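# Level the wobbly stand holding a network switch

## Task

Get the wobbly stand resting firmly and flat on the table, with the network switch still sitting on top of it. Wedges are available for this. At the end both grippers must have released everything and pulled away. If the stand is only steady because the robot is holding it, the goal is not met.

## Robot and tools

Robot: two 6-joint arms, left_arm and right_arm, each with a two-finger parallel gripper. Their URDF root links sit at left_arm (+0.031, +0.267, +0.228) m, quat_wxyz (+0.933, -0.313, +0.156, +0.089), and right_arm (+0.018, -0.347, +0.228) m, quat_wxyz (+0.937, +0.292, +0.192, +0.022). Both bases are tilted. Any mounting plates, and the metal frame standing on the floor behind the arms, are fixed obstacles. A "too close" warning counts a plate and its side of that frame as part of the arm.

Scene frame: the origin lies on the table surface midway between the arms. +z is up, +x points out across the table, and left_arm is on the +y side. The arm names do not refer to left or right in any picture.

execute_actions(actions, pictures): actions is a list holding one item or nothing.
- Empty list: moves nothing. Returns the current state with camera pictures.
- Motion: {"rows": [...], "steps": n}. There are 1 to 15 rows and n is 1 to 15, default 15. Each step lasts 1/30 s. Row k is used on step k, and the final row is reused for any remaining steps. A motion needs at least 4 steps.
- Wait: {"steps": n} with no rows, n up to 300. It sends nothing new. It returns once n steps have elapsed since the previous result, and the time you spent replying counts toward n.
- pictures: true or false, to ask for or skip camera images. Without it, images come only with the empty-list call.

Every row is a single flat list of 14 numbers covering both arms, even if one arm stays still. The first 7 are left_arm: waist, shoulder, elbow, wrist pitch, wrist yaw, wrist roll, then gripper opening. The next 7 are the same for right_arm.
- The six joint values are absolute target angles in radians, in each arm's own joint space. They use the same convention as the Joint positions output. They are not offsets.
- Stated ranges: waist -2.618 to 3.054, shoulder 0.000 to 3.142, elbow 0.000 to 3.142, wrist pitch -1.571 to 1.571, wrist yaw -1.571 to 1.571, wrist roll -2.094 to 2.094.
- The true joint ends can differ from these by up to 0.036 rad. A call is rejected as a whole if a target is more than 0.036 rad outside a range and also farther out than that joint's present angle. A rejected call sends nothing. Targets beyond the real end are clipped to it, and the result then says "joint sent to its limit". That message may refer to an earlier action.
- Opening is absolute, from -1 (closed) to +1 (fully open).

Motion limits:
- Each step, a joint's target is held within a fixed distance of its measured angle. The distances are 0.202 rad for the waist, 0.258 for the shoulder, 0.238 for the elbow, 0.573 for wrist pitch, and 0.522 for wrist yaw and wrist roll.
- If the targets would put a gripper more than 70 mm from where it is now, all of that arm's targets are scaled back. Far moves therefore take several actions.
- Results are taken 4 steps before an action ends. Those last 4 steps run while you reply, and the next action begins after them.
- The simulation keeps running while you think and write. The arms keep heading for the last row sent until every arm has nearly stopped, or until some step is HELD. After that, only a new action moves them further. Fingers already moving keep going.

Results:
- The state line "left_arm: … | right_arm: …" gives each gripper's end_effector_position (m) and end_effector_quat_wxyz, both in the scene frame. That point is between the finger pads, roughly 1 cm behind the tips. The fingers point along the gripper's +z axis and close along its y axis. The printed position can be off, more so at long reach.
- Joint positions and Joint velocities give, for each arm, the six joints (rad, rad/s) and then the pad gap (m, m/s). The gap is 0.094 m when fully open.
- grip_measured is the measured finger opening on the same -1 to +1 scale you command. Each gripper has its own fixed error of up to about 1 mm.
- "joint command not followed" means the clearance check changed or blocked that arm's joint targets on some steps. The rest of the row was still applied.
- HELD marks steps on which your row, or part of it, was not sent.
- MOTOR HOT appears from 75 °C. At 90 °C that arm halts for 10 seconds. At 100 °C the arm goes limp and falls until it cools. Halts are reported as OVER-TEMPERATURE FAULT. Holding a load heats the motors, even while you are thinking.

Gripping: to hold something, command an opening below grip_measured. About 0.03 below gives a firm hold; a smaller difference gives a gentler one. Each pad pushes with at most about 50 to 62 N, and less on parts under about 2 mm thick. Pads can spike harder at first contact. A held part may occasionally be jerked, and loose objects may get nudged.

zoom_image(camera, region): returns an enlarged crop of that camera's most recent full image. camera is one of cam_high (896x504), cam_left_wrist (616x616) or cam_right_wrist (616x616). region is [x0, y0, x1, y1] in pixels, with the origin at the top-left corner, and can be at most 504 by 504.

read_manual(section): returns only the URDF licence and notice text ("licences"). It does not move the robot.

finished_scene(scene): pass the current scene's number. This ends the scene permanently and reports whether the goal was met. The goal must already hold and keep holding with the grippers open and away. Replying without any tool call ends the whole run.

Avoid:
- letting the arms strike or push against each other;
- knocking or placing anything off the table;
- dropping or slipping parts;
- slamming, hard impacts and heavy shoves.

Each tool is called after ">>>" by a JSON object that holds its "fn" and its "kwargs".

## Session

>>> {"fn": "execute_actions", "kwargs": {"actions": []}}

Scene clock: 0.00 s of 7200.00 s.
left_arm: end_effector_position=(+0.4459, +0.3271, +0.3104) grip_measured=+1.000 end_effector_quat_wxyz=(-0.236, +0.785, -0.315, +0.478) | right_arm: end_effector_position=(+0.5159, +0.1803, +0.3007) grip_measured=+1.000 end_effector_quat_wxyz=(+0.384, +0.066, +0.709, +0.588)
Joint positions: left_arm=[-0.569  1.316  0.398  0.827 -0.623 -1.72   0.094] | right_arm=[0.782 2.997 2.118 0.677 0.007 0.393 0.094]
Joint velocities: left_arm=[-0.017  0.002  0.007 -0.007 -0.051 -0.022  0.   ] | right_arm=[-0.012 -0.007  0.012  0.037 -0.037 -0.007  0.   ]

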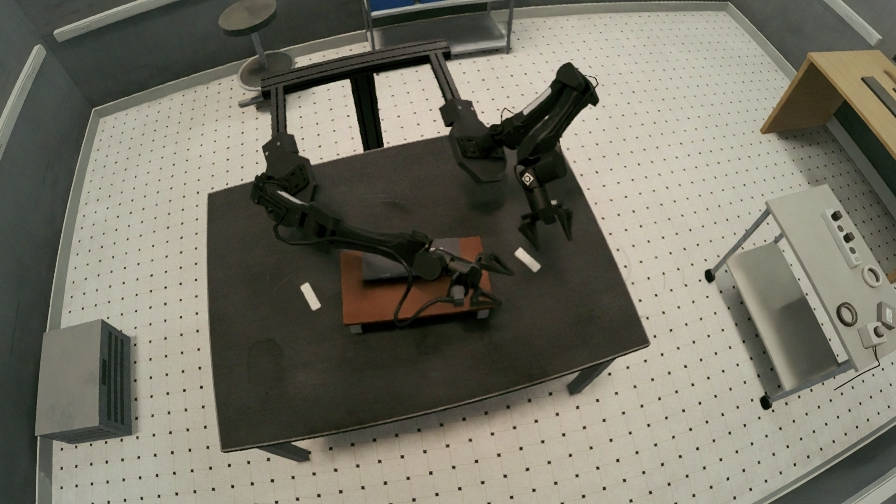

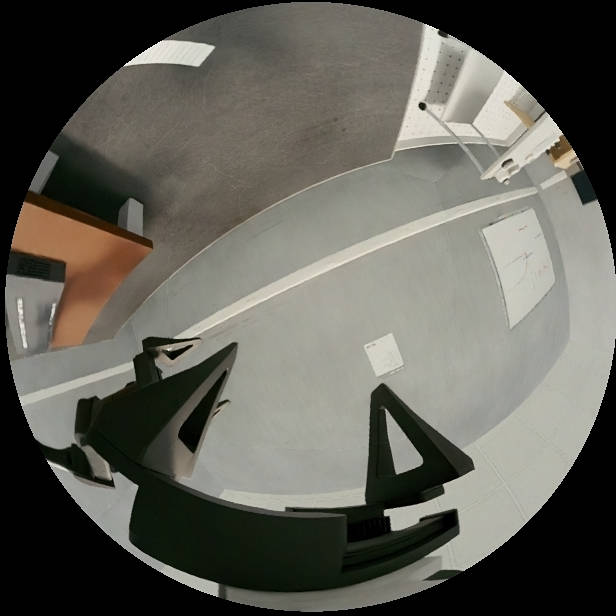

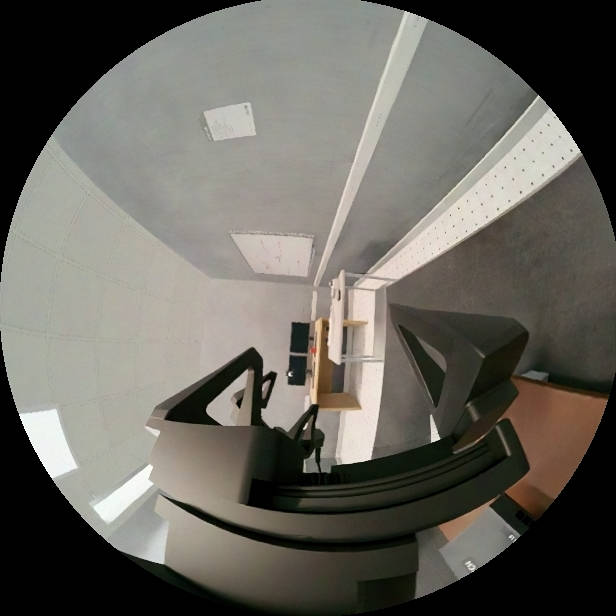

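>>> {"fn": "execute_actions", "kwargs": {"actions": [{"rows": [[0.897,1.4,1.05,-0.875,0.699,-1.6,-1,0.782,2.0,2.118,0.677,0.0,0.6,-1]], "steps": 15}]}}

>>> {"fn": "execute_actions", "kwargs": {"actions": [{"rows": [[0.897,1.6,1.05,-0.875,0.699,-1.6,-1,-1.143,1.6,1.08,-0.989,-0.81,1.6,-1]], "steps": 15}]}}

>>> {"fn": "execute_actions", "kwargs": {"actions": [{"steps": 30}]}}

Scene clock: 1.00 s of 7200.00 s.
left_arm: end_effector_position=(+0.4817, +0.4510, +0.2434) grip_measured=-0.994 end_effector_quat_wxyz=(+0.018, +0.777, -0.409, +0.478) | right_arm: end_effector_position=(+0.6002, +0.0983, +0.3971) grip_measured=-0.989 end_effector_quat_wxyz=(+0.410, +0.155, +0.651, +0.619)
Joint positions: left_arm=[ 0.199  1.397  1.066 -0.234  0.394 -1.615  0.   ] | right_arm=[0.743 2.774 2.108 0.649 0.007 0.515 0.001]
Joint velocities: left_arm=[ 1.805 -0.198  0.125 -1.78   1.238  0.081 -0.001] | right_arm=[-0.1   -0.789 -0.002 -0.007  0.007  0.212 -0.002]
Steps of this call (steps 1 to 19: nothing new was sent; steps 20 to 30: the first 11 steps of this action). Readings (joint positions):
20: left_arm=[-0.533 1.320 0.434 0.740 -0.538 -1.703] | right_arm=[0.780 2.989 2.116 0.672 0.007 0.407]
21: left_arm=[-0.466 1.345 0.507 0.619 -0.433 -1.684] | right_arm=[0.779 2.978 2.111 0.662 0.007 0.423]
23: left_arm=[-0.320 1.396 0.673 0.393 -0.227 -1.657] | right_arm=[0.773 2.946 2.108 0.651 0.007 0.450]
27: left_arm=[-0.020 1.419 0.983 -0.028 0.175 -1.627] | right_arm=[0.755 2.855 2.108 0.649 0.007 0.492]
30: the state above

Scene clock: 1.50 s of 7200.00 s.
left_arm: end_effector_position=(+0.2619, +0.4869, +0.1024) grip_measured=-0.995 end_effector_quat_wxyz=(+0.317, +0.902, -0.112, +0.270) | right_arm: end_effector_position=(+0.6165, -0.1643, +0.3284) grip_measured=-0.989 end_effector_quat_wxyz=(-0.016, +0.367, +0.645, +0.670)
Joint positions: left_arm=[ 0.916  1.617  1.052 -0.814  0.648 -1.602  0.   ] | right_arm=[ 0.273  2.07   1.619  0.001 -0.539  1.189  0.001]
Joint velocities: left_arm=[-0.164 -0.032 -0.007 -0.3    0.227 -0.066 -0.   ] | right_arm=[-1.516 -1.233 -1.121 -1.56  -0.667  1.223  0.001]
Steps of this call (steps 1 to 4: the last 4 steps of your previous action; steps 5 to 15: the first 11 steps of this action). Readings (joint positions):
5: left_arm=[0.505 1.408 1.067 -0.562 0.551 -1.609] | right_arm=[0.717 2.610 2.076 0.606 -0.054 0.599]
6: left_arm=[0.563 1.434 1.067 -0.593 0.570 -1.608] | right_arm=[0.698 2.542 2.018 0.531 -0.131 0.670]
8: left_arm=[0.684 1.511 1.067 -0.659 0.609 -1.606] | right_arm=[0.630 2.417 1.916 0.396 -0.266 0.802]
12: left_arm=[0.904 1.617 1.056 -0.765 0.632 -1.602] | right_arm=[0.434 2.205 1.739 0.159 -0.460 1.037]
15: the state above

Scene clock: 2.50 s of 7200.00 s.
left_arm: end_effector_position=(+0.2670, +0.4785, +0.1118) grip_measured=-0.995 end_effector_quat_wxyz=(+0.337, +0.892, -0.106, +0.283) | right_arm: end_effector_position=(+0.2640, -0.5519, +0.1134) grip_measured=-0.989 end_effector_quat_wxyz=(-0.348, +0.901, +0.091, +0.243)
Joint positions: left_arm=[ 0.904  1.614  1.052 -0.852  0.684 -1.599  0.   ] | right_arm=[-1.149  1.622  1.096 -0.95  -0.784  1.589  0.   ]
Joint velocities: left_arm=[-0.002 -0.012 -0.007  0.022  0.022 -0.007 -0.001] | right_arm=[ 0.085 -0.017 -0.007 -0.125 -0.11   0.037 -0.001]
Kept back: nothing.
Steps of this call (steps 1 to 4: the last 4 steps of your previous action; steps 5 to 30: the robot went on to your last target). Readings (joint positions):
1: left_arm=[0.911 1.616 1.052 -0.823 0.656 -1.601] | right_arm=[0.219 2.028 1.580 -0.050 -0.559 1.230]
2: left_arm=[0.908 1.615 1.052 -0.829 0.663 -1.601] | right_arm=[0.167 1.987 1.542 -0.100 -0.576 1.267]
4: left_arm=[0.904 1.614 1.052 -0.839 0.672 -1.601] | right_arm=[0.064 1.907 1.466 -0.200 -0.605 1.328]
8: left_arm=[0.904 1.614 1.052 -0.847 0.679 -1.600] | right_arm=[-0.132 1.757 1.318 -0.393 -0.647 1.415]
30: the state above

>>> {"fn": "execute_actions", "kwargs": {"actions": [{"rows": [[0.897,1.66,1.055,-0.875,0.699,-1.58,-1,-1.143,1.67,1.07,-0.989,-0.81,1.6,-1],[0.897,1.71,1.055,-0.875,0.699,-1.56,-1,-1.143,1.72,1.07,-0.989,-0.81,1.6,-1],[0.897,1.76,1.055,-0.875,0.699,-1.54,-1,-1.143,1.77,1.07,-0.989,-0.81,1.6,-1],[0.897,1.81,1.055,-0.875,0.699,-1.52,-1,-1.143,1.82,1.07,-0.989,-0.81,1.6,-1],[0.897,1.86,1.055,-0.875,0.699,-1.5,-1,-1.143,1.87,1.07,-0.989,-0.81,1.6,-1],[0.897,1.91,1.055,-0.875,0.699,-1.48,-1,-1.143,1.92,1.07,-0.989,-0.81,1.6,-1],[0.897,1.95,1.055,-0.875,0.699,-1.46,-1,-1.143,1.97,1.07,-0.989,-0.81,1.6,-1],[0.897,1.99,1.055,-0.875,0.699,-1.44,-1,-1.143,2.01,1.07,-0.989,-0.81,1.6,-1],[0.897,2.03,1.055,-0.875,0.699,-1.42,-1,-1.143,2.05,1.07,-0.989,-0.81,1.6,-1],[0.897,2.06,1.055,-0.875,0.699,-1.4,-1,-1.143,2.09,1.07,-0.989,-0.81,1.6,-1],[0.897,2.085,1.055,-0.875,0.699,-1.4,-1,-1.143,2.12,1.07,-0.989,-0.81,1.6,-1]], "steps": 15}]}}

>>> {"fn": "execute_actions", "kwargs": {"actions": [{"steps": 12}], "pictures": true}}

Scene clock: 3.13 s of 7200.00 s.
left_arm: end_effector_position=(+0.2299, +0.3885, +0.0477) grip_measured=-0.995 end_effector_quat_wxyz=(+0.493, +0.828, -0.091, +0.250) | right_arm: end_effector_position=(+0.2133, -0.4663, +0.0451) grip_measured=-0.990 end_effector_quat_wxyz=(-0.526, +0.833, -0.023, +0.169)
Joint positions: left_arm=[ 0.904  2.036  1.058 -0.854  0.692 -1.458  0.   ] | right_arm=[-1.147  2.076  1.096 -0.963 -0.801  1.591  0.   ]
Joint velocities: left_arm=[-0.002  1.067 -0.027 -0.051  0.022  0.33   0.   ] | right_arm=[-0.002  1.096 -0.002  0.022 -0.022 -0.081 -0.001]
Steps of this call (steps 1 to 8: the robot went on to your last target; steps 9 to 19: the first 11 steps of this action). Readings (joint positions):
9: left_arm=[0.904 1.617 1.052 -0.852 0.684 -1.596] | right_arm=[-1.147 1.628 1.096 -0.961 -0.791 1.590]
10: left_arm=[0.904 1.627 1.052 -0.853 0.686 -1.590] | right_arm=[-1.147 1.642 1.096 -0.962 -0.795 1.590]
12: left_arm=[0.904 1.681 1.055 -0.853 0.690 -1.569] | right_arm=[-1.147 1.711 1.096 -0.963 -0.800 1.590]
16: left_arm=[0.904 1.892 1.058 -0.853 0.692 -1.508] | right_arm=[-1.147 1.934 1.096 -0.963 -0.801 1.591]
19: the state above

Scene clock: 3.53 s of 7200.00 s.
left_arm: end_effector_position=(+0.2231, +0.3738, +0.0434) grip_measured=-0.995 end_effector_quat_wxyz=(+0.512, +0.814, -0.102, +0.254) | right_arm: end_effector_position=(+0.2045, -0.4511, +0.0424) grip_measured=-0.990 end_effector_quat_wxyz=(-0.551, +0.819, -0.038, +0.155)
Joint positions: left_arm=[ 0.904  2.094  1.058 -0.86   0.692 -1.402  0.   ] | right_arm=[-1.146  2.129  1.086 -0.97  -0.798  1.591  0.   ]
Joint velocities: left_arm=[-0.017  0.002  0.017  0.007 -0.007  0.007  0.   ] | right_arm=[-0.002 -0.007 -0.027  0.007 -0.081  0.051  0.001]
Kept back: nothing.
Steps of this call (steps 1 to 4: the last 4 steps of your previous action; steps 5 to 12: the robot went on to your last target). Readings (joint positions):
1: left_arm=[0.904 2.066 1.058 -0.854 0.692 -1.446] | right_arm=[-1.147 2.108 1.095 -0.963 -0.801 1.591]
2: left_arm=[0.904 2.086 1.058 -0.856 0.692 -1.436] | right_arm=[-1.147 2.128 1.091 -0.963 -0.801 1.591]
4: left_arm=[0.904 2.096 1.058 -0.859 0.692 -1.423] | right_arm=[-1.147 2.129 1.086 -0.970 -0.798 1.591]
8: left_arm=[0.904 2.094 1.058 -0.860 0.692 -1.408] | right_arm=[-1.146 2.129 1.086 -0.970 -0.798 1.591]
12: the state above

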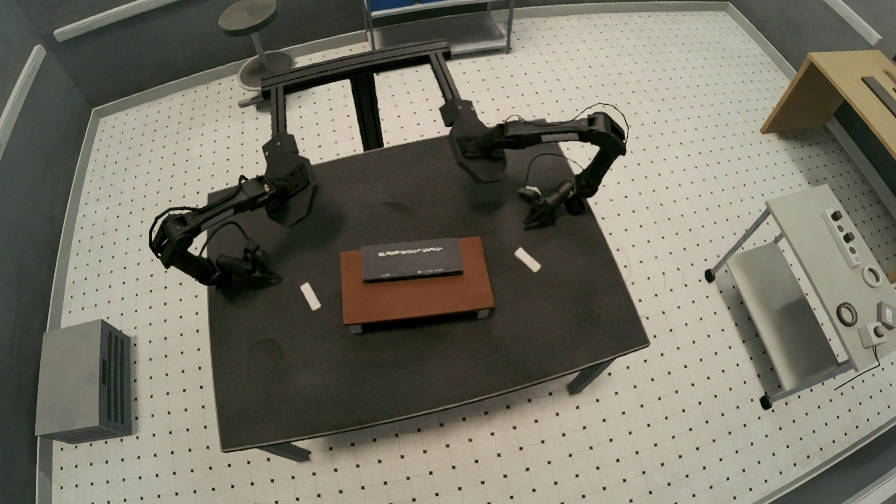

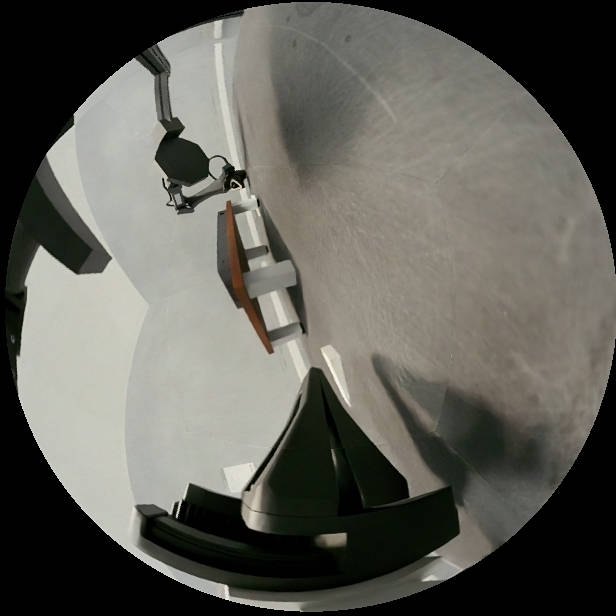

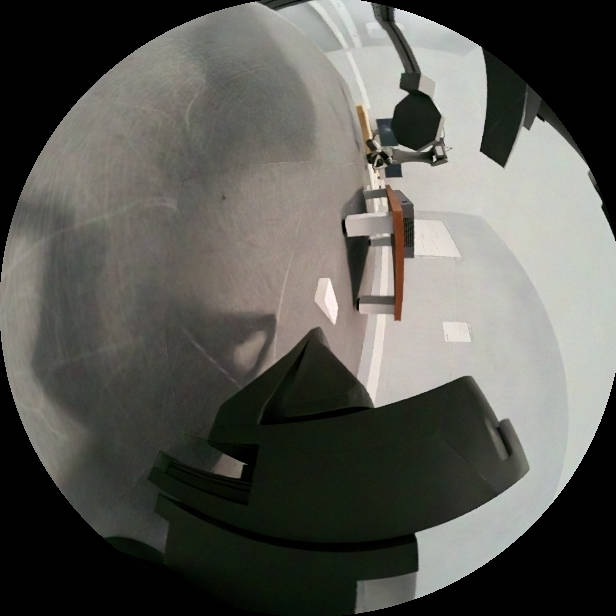

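>>> {"fn": "execute_actions", "kwargs": {"actions": []}}

Scene clock: 4.13 s of 7200.00 s.
left_arm: end_effector_position=(+0.2231, +0.3738, +0.0434) grip_measured=-0.995 end_effector_quat_wxyz=(+0.511, +0.814, -0.103, +0.256) | right_arm: end_effector_position=(+0.2045, -0.4511, +0.0424) grip_measured=-0.990 end_effector_quat_wxyz=(-0.551, +0.819, -0.038, +0.155)
Joint positions: left_arm=[ 0.904  2.094  1.058 -0.86   0.692 -1.398  0.   ] | right_arm=[-1.146  2.129  1.086 -0.97  -0.798  1.591  0.   ]
Joint velocities: left_arm=[-0.002 -0.002  0.002 -0.022  0.022 -0.037 -0.001] | right_arm=[ 0.007  0.022 -0.012 -0.007 -0.037  0.022 -0.001]
Kept back: nothing.
Steps of this call (steps 1 to 18: the robot went on to your last target). Readings (joint positions):
1: left_arm=[0.904 2.094 1.058 -0.860 0.692 -1.401] | right_arm=[-1.146 2.129 1.086 -0.970 -0.798 1.591]
2: left_arm=[0.904 2.094 1.058 -0.860 0.692 -1.401] | right_arm=[-1.146 2.129 1.086 -0.970 -0.798 1.591]
4: left_arm=[0.904 2.094 1.058 -0.860 0.692 -1.400] | right_arm=[-1.146 2.129 1.086 -0.970 -0.798 1.591]
8: left_arm=[0.904 2.094 1.058 -0.860 0.692 -1.399] | right_arm=[-1.146 2.129 1.086 -0.970 -0.798 1.591]
18: the state above

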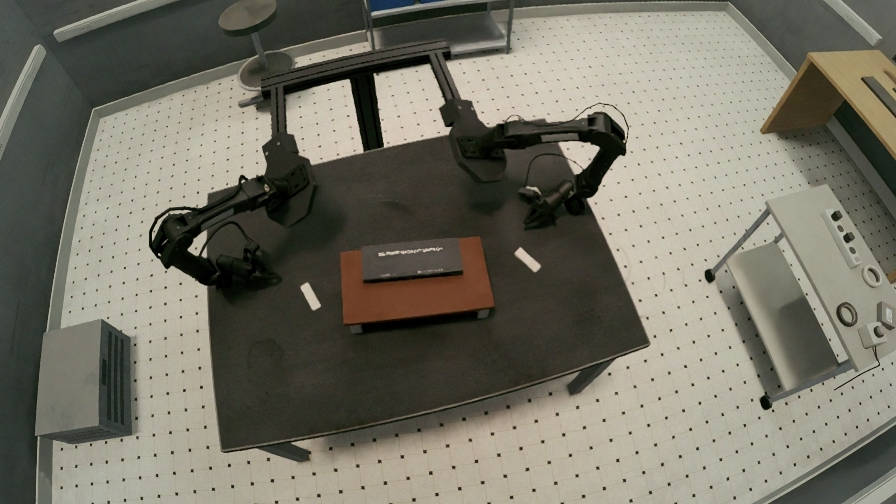

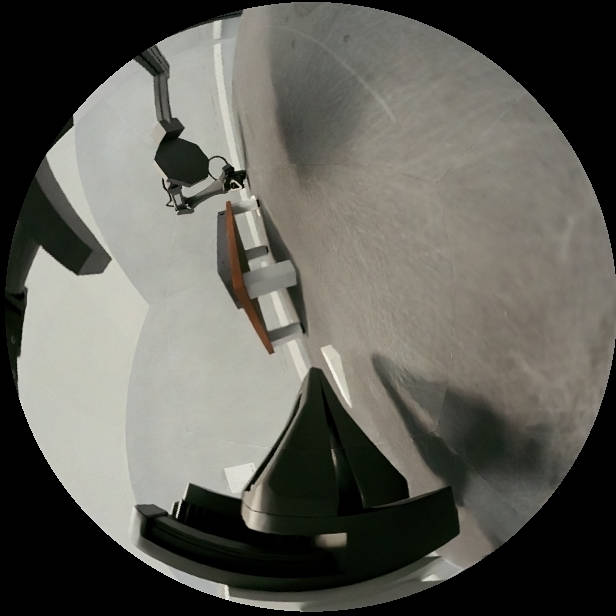

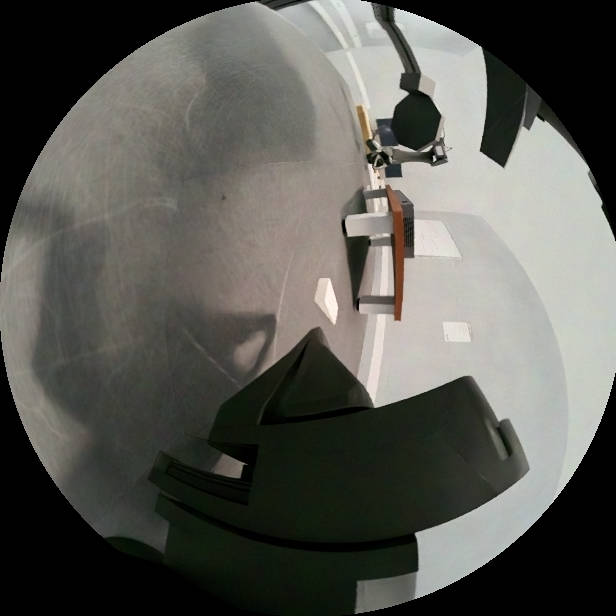

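>>> {"fn": "zoom_image", "kwargs": {"camera": "cam_left_wrist", "region": [200, 190, 360, 410]}}

>>> {"fn": "zoom_image", "kwargs": {"camera": "cam_right_wrist", "region": [300, 170, 430, 340]}}

Region (200, 190, 360, 410) of cam_left_wrist's 616x616 image, scaled by 2.291, with more detail than that image has; it fills the left 367 columns of this view, and the rest is white.

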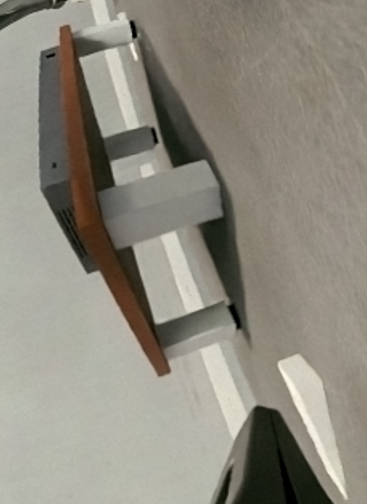

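Region (300, 170, 430, 340) of cam_right_wrist's 616x616 image, scaled by 2.965, with more detail than that image has; it fills the left 385 columns of this view, and the rest is white.

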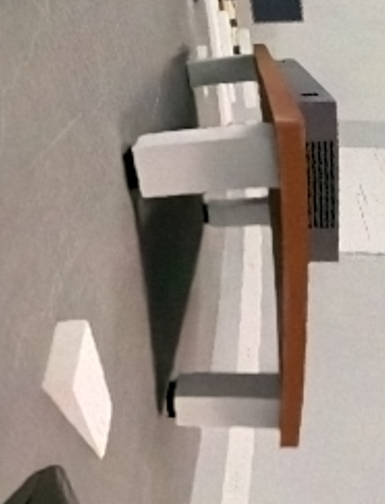

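>>> {"fn": "zoom_image", "kwargs": {"camera": "cam_high", "region": [440, 200, 580, 330]}}

Region (440, 200, 580, 330) of cam_high's 896x504 image, scaled by 3.600, with more detail than that image has; it fills the top 468 rows of this view, and the rest is white.

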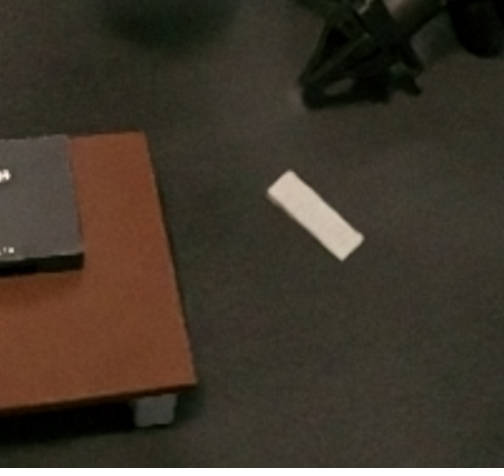

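>>> {"fn": "execute_actions", "kwargs": {"actions": [{"rows":[[0.9,1.95,1.0,-0.86,0.69,-1.4,-1,-1.146,1.98,1.09,-0.97,-0.8,1.59,-1],[0.9,1.8,0.95,-0.8,0.6,-1.3,-1,-1.146,1.85,1.1,-0.95,-0.7,1.5,-1],[0.85,1.65,0.9,-0.7,0.5,-1.2,-0.5,-1.1,1.7,1.15,-0.9,-0.6,1.4,-1],[0.75,1.5,0.8,-0.5,0.3,-1.0,0,-1.0,1.6,1.2,-0.8,-0.4,1.2,-1],[0.6,1.45,0.7,-0.3,0.1,-0.8,0.5,-0.8,1.6,1.25,-0.7,-0.2,1.0,-1]],"steps":15}]}}

Scene clock: 7.57 s of 7200.00 s.
left_arm: end_effector_position=(+0.2708, +0.4297, +0.0850) grip_measured=+0.498 end_effector_quat_wxyz=(-0.107, -0.747, +0.609, -0.242) | right_arm: end_effector_position=(+0.3363, -0.5677, +0.0900) grip_measured=-0.990 end_effector_quat_wxyz=(-0.166, +0.810, +0.521, +0.212)
Joint positions: left_arm=[ 0.59   1.433  0.725 -0.404  0.223 -0.903  0.07 ] | right_arm=[-0.817  1.618  1.239 -0.748 -0.354  1.15   0.   ]
Joint velocities: left_arm=[ 0.09  -0.09   0.022  0.974 -0.784  0.696  0.001] | right_arm=[ 1.018 -0.681  0.31   0.696  0.696 -0.945 -0.001]
Steps of this call (steps 1 to 15: the robot went on to your last target; steps 16 to 90: nothing new was sent; then 0.07 s passed at rest; steps 91 to 101: the first 11 steps of this action). Readings (joint positions):
91: left_arm=[0.904 2.078 1.048 -0.852 0.691 -1.398] | right_arm=[-1.146 2.114 1.085 -0.968 -0.796 1.591]
92: left_arm=[0.904 2.032 1.019 -0.834 0.676 -1.381] | right_arm=[-1.146 2.072 1.082 -0.965 -0.776 1.576]
94: left_arm=[0.875 1.869 0.923 -0.763 0.579 -1.287] | right_arm=[-1.127 1.943 1.096 -0.952 -0.694 1.502]
98: left_arm=[0.629 1.512 0.733 -0.511 0.305 -1.002] | right_arm=[-0.966 1.728 1.192 -0.831 -0.476 1.288]
101: the state above

>>> {"fn": "execute_actions", "kwargs": {"actions": [{"rows":[[0.4,1.45,0.6,-0.05,-0.15,-0.6,0.5,-0.55,1.6,1.3,-0.6,0.1,0.9,-1],[0.4,1.45,0.6,-0.05,-0.15,-0.6,0.5,-0.55,1.6,1.3,-0.6,0.1,0.9,-1],[0.2,1.5,0.5,0.2,-0.4,-0.4,0.5,-0.3,1.65,1.33,-0.55,0.35,0.8,-1],[0.2,1.5,0.5,0.2,-0.4,-0.4,0.5,-0.3,1.65,1.33,-0.55,0.35,0.8,-1],[0.0,1.6,0.43,0.45,-0.6,-0.25,0.5,0.0,1.75,1.33,-0.5,0.55,0.7,-1],[0.0,1.6,0.43,0.45,-0.6,-0.25,0.5,0.0,1.75,1.33,-0.5,0.55,0.7,-1],[-0.15,1.7,0.39,0.66,-0.78,-0.14,0.5,0.3,1.85,1.33,-0.48,0.75,0.6,-1],[-0.15,1.7,0.39,0.66,-0.78,-0.14,0.5,0.3,1.85,1.33,-0.48,0.75,0.6,-1],[-0.222,1.75,0.38,0.66,-0.78,-0.14,0.5,0.54,1.95,1.33,-0.48,0.75,0.6,-1]],"steps":15}]}}

>>> {"fn": "execute_actions", "kwargs": {"actions": [{"rows":[[-0.222,1.8,0.38,0.66,-0.78,-0.14,0.5,0.54,2.0,1.33,-0.48,0.75,0.6,-1],[-0.222,1.85,0.38,0.66,-0.78,-0.14,0.5,0.54,2.05,1.33,-0.48,0.75,0.6,-1],[-0.222,1.89,0.38,0.66,-0.78,-0.14,0.5,0.54,2.11,1.33,-0.48,0.75,0.6,-1]],"steps":15}], "pictures": true}}

Scene clock: 8.27 s of 7200.00 s.
left_arm: end_effector_position=(+0.3183, +0.3238, +0.0723) grip_measured=+0.499 end_effector_quat_wxyz=(+0.139, -0.304, +0.942, -0.028) | right_arm: end_effector_position=(+0.4435, -0.4517, +0.0594) grip_measured=-0.990 end_effector_quat_wxyz=(+0.002, +0.437, +0.899, -0.016)
Joint positions: left_arm=[-0.143  1.741  0.397  0.455 -0.599 -0.261  0.07 ] | right_arm=[-0.127  1.916  1.331 -0.49   0.563  0.689  0.   ]
Joint velocities: left_arm=[-1.722  0.535 -0.252  0.872 -0.886  0.799  0.   ] | right_arm=[ 1.78   1.341  0.007 -0.007  1.077 -0.549  0.   ]
Steps of this call (steps 1 to 4: the last 4 steps of your previous action; steps 5 to 10: the robot went on to your last target; steps 11 to 21: the first 11 steps of this action). Readings (joint positions):
11: left_arm=[0.568 1.434 0.705 -0.274 0.067 -0.782] | right_arm=[-0.773 1.604 1.252 -0.699 -0.165 1.002]
12: left_arm=[0.516 1.434 0.678 -0.217 0.017 -0.747] | right_arm=[-0.728 1.606 1.255 -0.685 -0.100 0.983]
14: left_arm=[0.374 1.450 0.592 -0.058 -0.126 -0.629] | right_arm=[-0.596 1.628 1.282 -0.647 0.057 0.922]
18: left_arm=[0.071 1.626 0.442 0.309 -0.453 -0.374] | right_arm=[-0.317 1.768 1.329 -0.527 0.410 0.762]
21: the state above

Scene clock: 8.77 s of 7200.00 s.
left_arm: end_effector_position=(+0.3220, +0.3181, +0.0693) grip_measured=+0.499 end_effector_quat_wxyz=(+0.168, -0.246, +0.954, +0.037) | right_arm: end_effector_position=(+0.4280, -0.1755, +0.1624) grip_measured=-0.990 end_effector_quat_wxyz=(+0.091, +0.097, +0.989, +0.068)
Joint positions: left_arm=[-0.223  1.884  0.387  0.645 -0.758 -0.149  0.07 ] | right_arm=[ 0.563  2.133  1.331 -0.472  0.707  0.609  0.   ]
Joint velocities: left_arm=[ 0.007  0.002 -0.007  0.037 -0.051  0.022 -0.   ] | right_arm=[-0.212  0.002  0.007  0.051  0.037  0.007 -0.001]
Steps of this call (steps 1 to 4: the last 4 steps of your previous action; steps 5 to 15: the first 11 steps of this action). Readings (joint positions):
5: left_arm=[-0.223 1.757 0.387 0.584 -0.702 -0.182] | right_arm=[0.191 2.006 1.331 -0.489 0.660 0.635]
6: left_arm=[-0.223 1.770 0.387 0.606 -0.717 -0.175] | right_arm=[0.252 2.008 1.331 -0.483 0.674 0.630]
8: left_arm=[-0.223 1.823 0.387 0.639 -0.736 -0.165] | right_arm=[0.369 2.036 1.331 -0.470 0.694 0.623]
12: left_arm=[-0.223 1.883 0.387 0.640 -0.750 -0.153] | right_arm=[0.545 2.118 1.331 -0.469 0.705 0.612]
15: the state above

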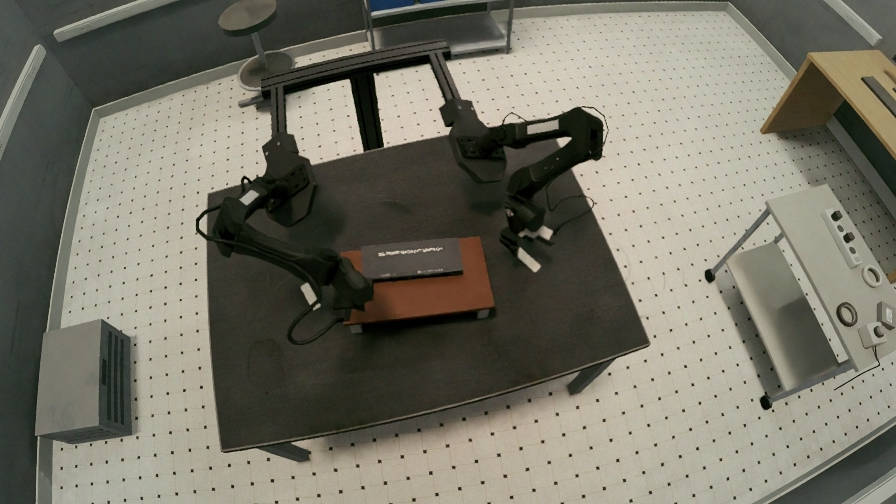

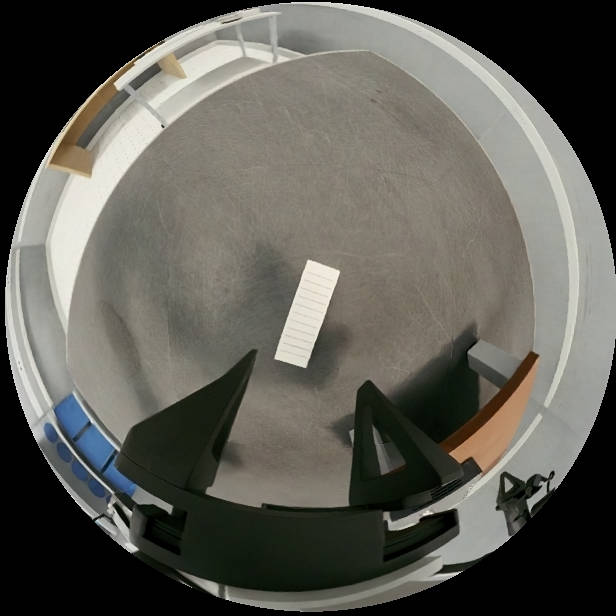

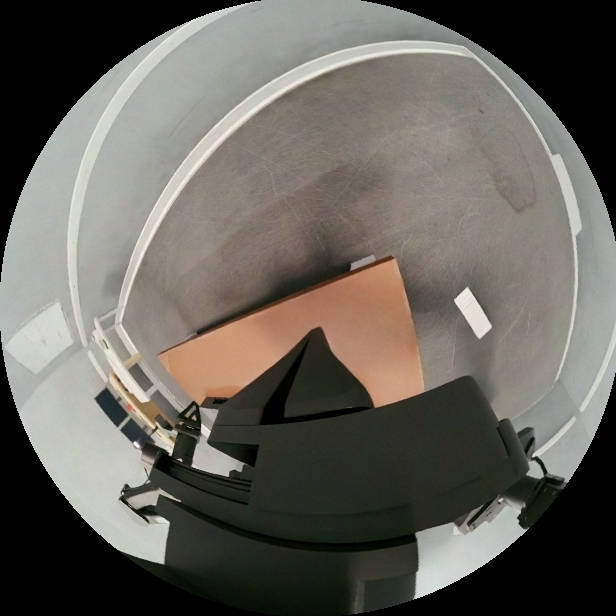

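>>> {"fn": "execute_actions", "kwargs": {"actions": [{"rows":[[-0.21,1.92,0.4,0.72,-0.74,-0.11,0.5,0.52,2.11,1.36,-0.48,0.75,0.6,-1],[-0.19,1.95,0.41,0.77,-0.72,-0.09,0.5,0.5,2.11,1.38,-0.48,0.75,0.6,-1],[-0.17,1.98,0.42,0.81,-0.71,-0.07,0.5,0.48,2.11,1.4,-0.48,0.76,0.6,-1],[-0.15,2.01,0.425,0.83,-0.71,-0.07,0.5,0.465,2.105,1.415,-0.48,0.76,0.6,-1],[-0.14,2.035,0.425,0.83,-0.71,-0.07,0.5,0.455,2.105,1.415,-0.48,0.76,0.6,-1]],"steps":15}], "pictures": true}}

Scene clock: 9.50 s of 7200.00 s.
left_arm: end_effector_position=(+0.3184, +0.3230, +0.0397) grip_measured=+0.499 end_effector_quat_wxyz=(+0.156, -0.249, +0.955, +0.047) | right_arm: end_effector_position=(+0.4627, -0.2313, +0.1387) grip_measured=-0.990 end_effector_quat_wxyz=(+0.090, +0.168, +0.981, +0.028)
Joint positions: left_arm=[-0.138  2.024  0.412  0.79  -0.723 -0.083  0.07 ] | right_arm=[ 0.427  2.122  1.389 -0.478  0.747  0.606  0.   ]
Joint velocities: left_arm=[-0.002 -0.002  0.022  0.11   0.125  0.051 -0.001] | right_arm=[ 0.017 -0.007 -0.002 -0.051 -0.007  0.022 -0.001]
Steps of this call (steps 1 to 4: the last 4 steps of your previous action; steps 5 to 11: the robot went on to your last target; steps 12 to 22: the first 11 steps of this action). Readings (joint positions):
12: left_arm=[-0.222 1.886 0.387 0.655 -0.762 -0.141] | right_arm=[0.518 2.131 1.331 -0.472 0.733 0.607]
13: left_arm=[-0.215 1.896 0.387 0.676 -0.755 -0.132] | right_arm=[0.515 2.131 1.333 -0.474 0.733 0.607]
15: left_arm=[-0.188 1.938 0.398 0.727 -0.741 -0.112] | right_arm=[0.497 2.131 1.351 -0.478 0.733 0.606]
19: left_arm=[-0.140 2.017 0.412 0.779 -0.728 -0.091] | right_arm=[0.440 2.125 1.387 -0.478 0.741 0.606]
22: the state above

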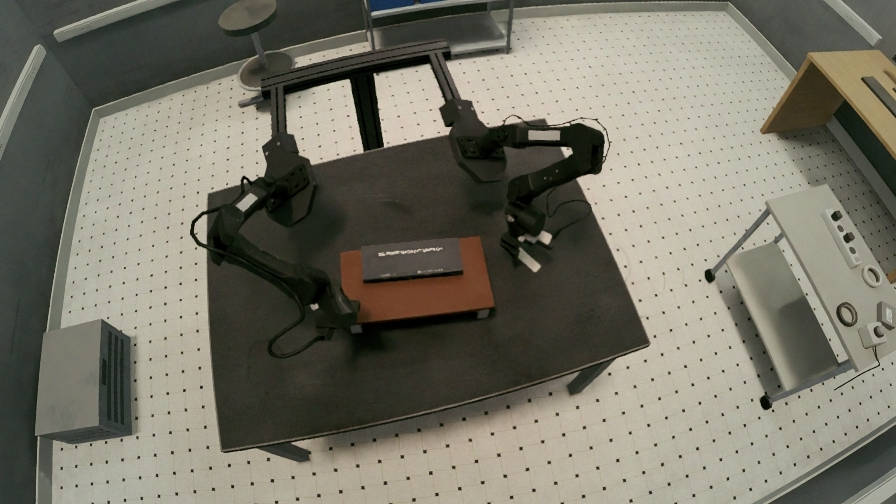

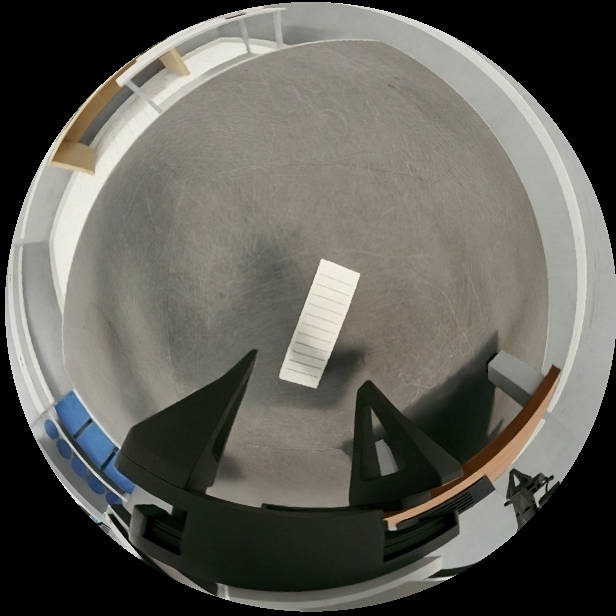

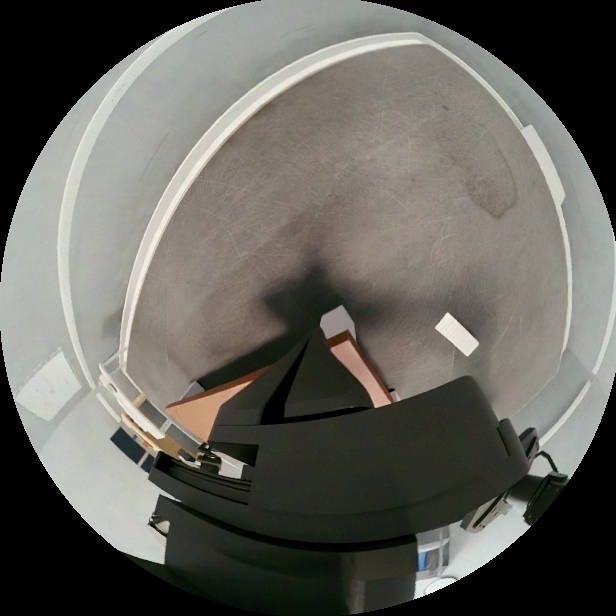

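>>> {"fn": "execute_actions", "kwargs": {"actions": [{"rows":[[-0.125,2.06,0.435,0.89,-0.69,-0.04,0.5,0.47,2.09,1.38,-0.45,0.74,0.6,-1],[-0.11,2.09,0.44,0.94,-0.675,-0.02,0.5,0.48,2.08,1.35,-0.42,0.73,0.6,-1],[-0.1,2.115,0.445,0.98,-0.665,-0.01,0.5,0.49,2.07,1.32,-0.4,0.72,0.6,-1],[-0.09,2.14,0.45,0.995,-0.66,-0.005,0.5,0.495,2.07,1.29,-0.385,0.72,0.6,-1],[-0.08,2.16,0.455,0.995,-0.66,-0.005,0.5,0.495,2.07,1.27,-0.385,0.72,0.6,-1],[-0.076,2.18,0.455,0.995,-0.66,-0.005,0.5,0.495,2.07,1.27,-0.385,0.72,0.6,-1]],"steps":15}]}}

>>> {"fn": "execute_actions", "kwargs": {"actions": [{"steps":8}], "pictures": true}}

Scene clock: 10.17 s of 7200.00 s.
left_arm: end_effector_position=(+0.3197, +0.3219, +0.0141) grip_measured=+0.499 end_effector_quat_wxyz=(+0.162, -0.249, +0.954, +0.045) | right_arm: end_effector_position=(+0.4385, -0.2138, +0.1454) grip_measured=-0.990 end_effector_quat_wxyz=(+0.093, +0.145, +0.984, +0.047)
Joint positions: left_arm=[-0.076  2.168  0.442  0.954 -0.674 -0.017  0.07 ] | right_arm=[ 0.477  2.086  1.282 -0.419  0.728  0.606  0.   ]
Joint velocities: left_arm=[ 0.007 -0.012  0.002  0.022  0.007  0.007  0.   ] | right_arm=[-0.017  0.002  0.007  0.022  0.022  0.007  0.   ]
Steps of this call (steps 1 to 4: the last 4 steps of your previous action; steps 5 to 9: the robot went on to your last target; steps 10 to 20: the first 11 steps of this action). Readings (joint positions):
10: left_arm=[-0.137 2.026 0.412 0.823 -0.715 -0.071] | right_arm=[0.431 2.122 1.389 -0.477 0.747 0.606]
11: left_arm=[-0.132 2.036 0.414 0.843 -0.709 -0.062] | right_arm=[0.433 2.119 1.384 -0.469 0.746 0.606]
13: left_arm=[-0.113 2.074 0.425 0.894 -0.696 -0.045] | right_arm=[0.446 2.102 1.352 -0.441 0.742 0.606]
17: left_arm=[-0.079 2.154 0.442 0.949 -0.679 -0.025] | right_arm=[0.475 2.086 1.291 -0.421 0.733 0.606]
20: the state above

Scene clock: 10.43 s of 7200.00 s.
left_arm: end_effector_position=(+0.3242, +0.3235, +0.0157) grip_measured=+0.499 end_effector_quat_wxyz=(+0.171, -0.252, +0.951, +0.044) | right_arm: end_effector_position=(+0.4410, -0.2129, +0.1460) grip_measured=-0.990 end_effector_quat_wxyz=(+0.098, +0.149, +0.983, +0.050)
Joint positions: left_arm=[-0.076  2.168  0.442  0.978 -0.67  -0.012  0.07 ] | right_arm=[ 0.477  2.086  1.282 -0.406  0.728  0.606  0.   ]
Joint velocities: left_arm=[ 0.007 -0.002 -0.002 -0.022 -0.007  0.007  0.001] | right_arm=[-0.022  0.022  0.007 -0.007  0.081 -0.022 -0.001]
Kept back: nothing.
Steps of this call (steps 1 to 4: the last 4 steps of your previous action; steps 5 to 8: the robot went on to your last target). Readings (joint positions):
1: left_arm=[-0.076 2.168 0.442 0.960 -0.673 -0.016] | right_arm=[0.477 2.086 1.282 -0.417 0.728 0.606]
2: left_arm=[-0.076 2.168 0.442 0.965 -0.672 -0.015] | right_arm=[0.477 2.086 1.282 -0.414 0.728 0.606]
4: left_arm=[-0.076 2.168 0.442 0.972 -0.671 -0.013] | right_arm=[0.477 2.086 1.282 -0.409 0.728 0.606]
8: the state above

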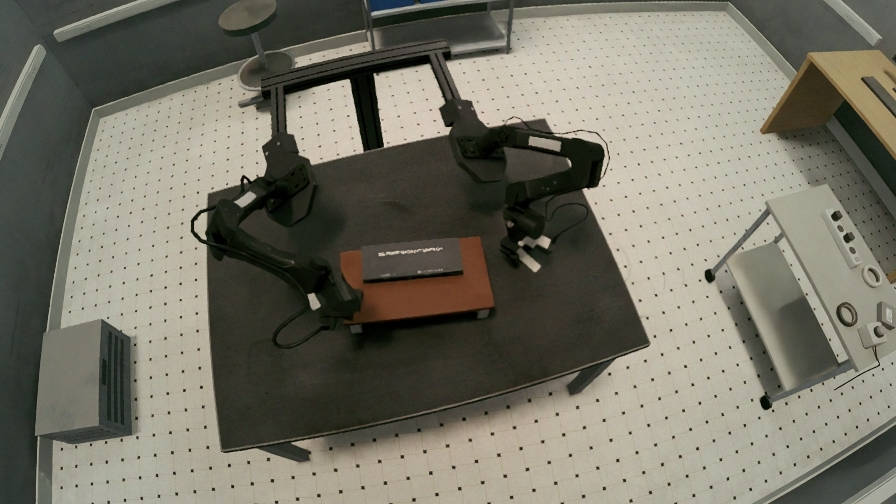

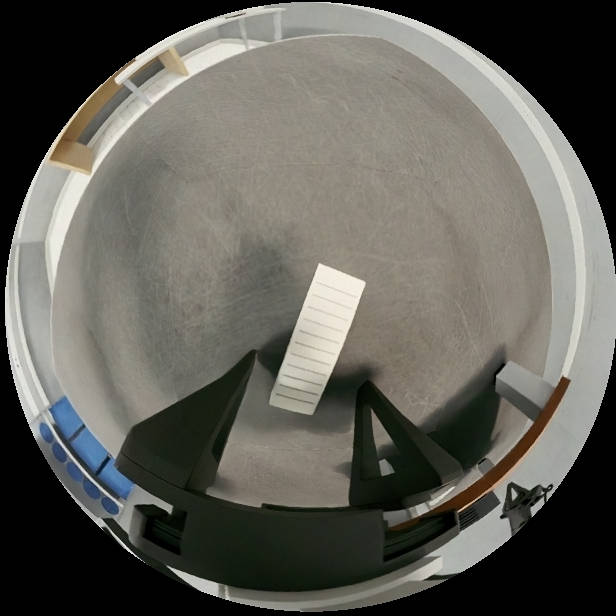

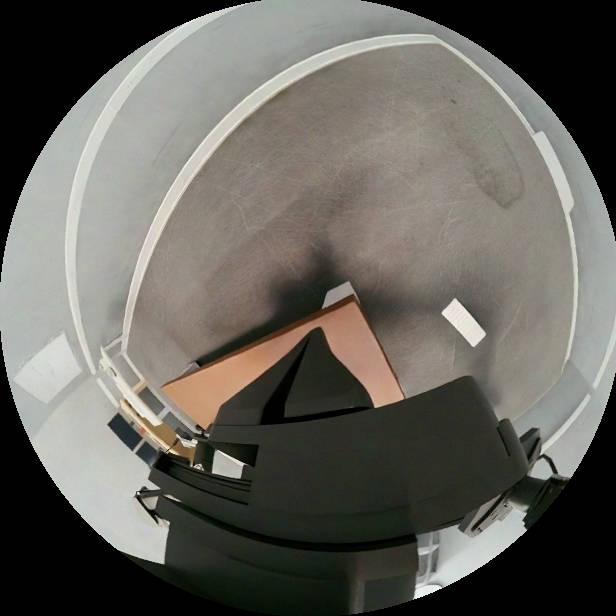

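>>> {"fn": "execute_actions", "kwargs": {"actions": [{"rows":[[-0.076,2.19,0.455,0.995,-0.66,-0.005,0.3,0.495,2.07,1.25,-0.35,0.72,0.6,-1],[-0.076,2.19,0.455,0.995,-0.66,-0.005,0.1,0.495,2.07,1.23,-0.32,0.72,0.6,-1],[-0.076,2.19,0.455,0.995,-0.66,-0.005,-0.1,0.495,2.08,1.21,-0.29,0.72,0.6,-1],[-0.076,2.19,0.455,0.995,-0.66,-0.005,-0.25,0.495,2.085,1.19,-0.275,0.72,0.6,-1],[-0.076,2.19,0.455,0.995,-0.66,-0.005,-0.35,0.495,2.09,1.175,-0.275,0.72,0.6,-1],[-0.076,2.19,0.455,0.995,-0.66,-0.005,-0.4,0.495,2.09,1.175,-0.275,0.72,0.6,-1],[-0.076,2.19,0.455,0.995,-0.66,-0.005,-0.45,0.495,2.09,1.175,-0.275,0.72,0.6,-1]],"steps":15}], "pictures": true}}

Scene clock: 11.40 s of 7200.00 s.
left_arm: end_effector_position=(+0.3250, +0.3236, +0.0160) grip_measured=-0.425 end_effector_quat_wxyz=(+0.173, -0.252, +0.951, +0.044) | right_arm: end_effector_position=(+0.4181, -0.2079, +0.1284) grip_measured=-0.990 end_effector_quat_wxyz=(+0.092, +0.144, +0.984, +0.048)
Joint positions: left_arm=[-0.076  2.168  0.442  0.982 -0.668 -0.01   0.027] | right_arm=[ 0.477  2.096  1.186 -0.315  0.726  0.606  0.   ]
Joint velocities: left_arm=[ 0.007  0.002  0.007  0.066  0.022 -0.022  0.002] | right_arm=[ 0.007 -0.002 -0.002 -0.007 -0.051 -0.022 -0.   ]
Steps of this call (steps 1 to 18: the robot went on to your last target; steps 19 to 29: the first 11 steps of this action). Readings (joint positions):
19: left_arm=[-0.076 2.168 0.442 0.981 -0.669 -0.010] | right_arm=[0.477 2.086 1.279 -0.398 0.728 0.606]
20: left_arm=[-0.076 2.168 0.442 0.981 -0.669 -0.010] | right_arm=[0.477 2.086 1.273 -0.384 0.728 0.606]
22: left_arm=[-0.076 2.168 0.442 0.981 -0.669 -0.010] | right_arm=[0.477 2.086 1.245 -0.347 0.728 0.606]
26: left_arm=[-0.076 2.168 0.442 0.982 -0.668 -0.010] | right_arm=[0.477 2.091 1.192 -0.321 0.728 0.606]
29: the state above

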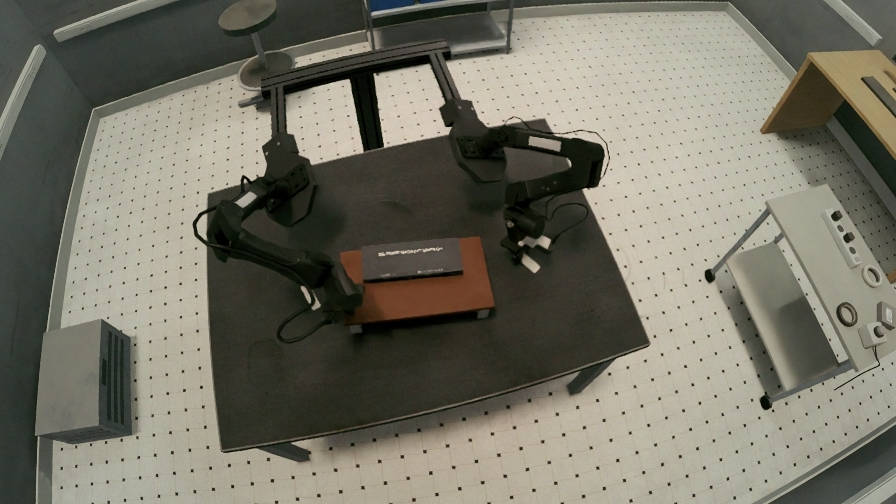

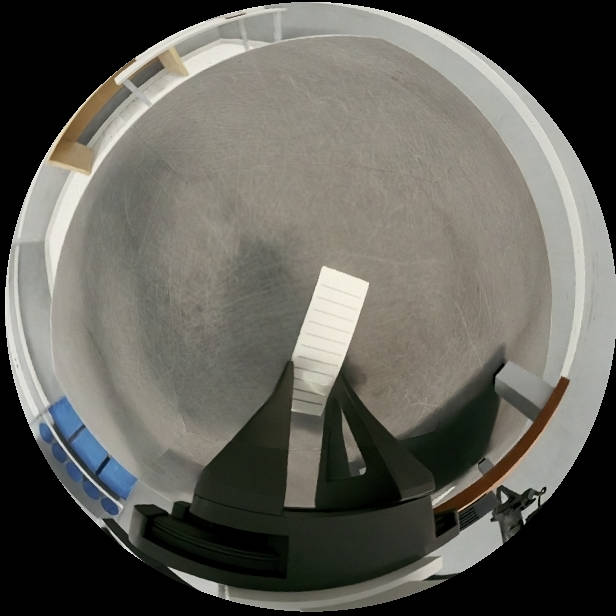

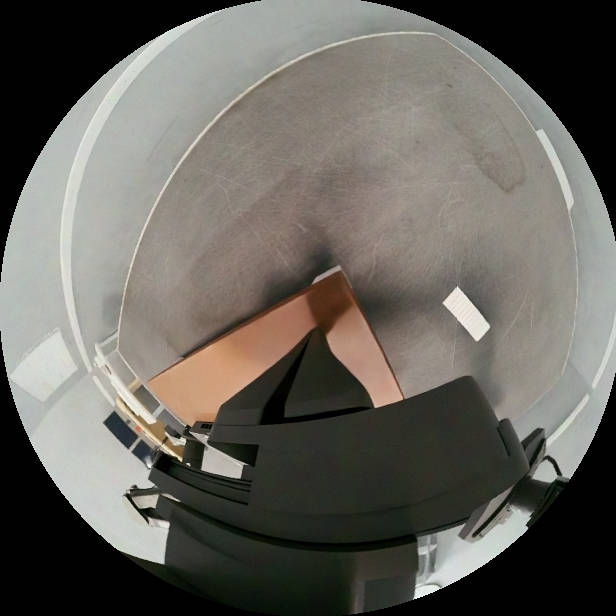

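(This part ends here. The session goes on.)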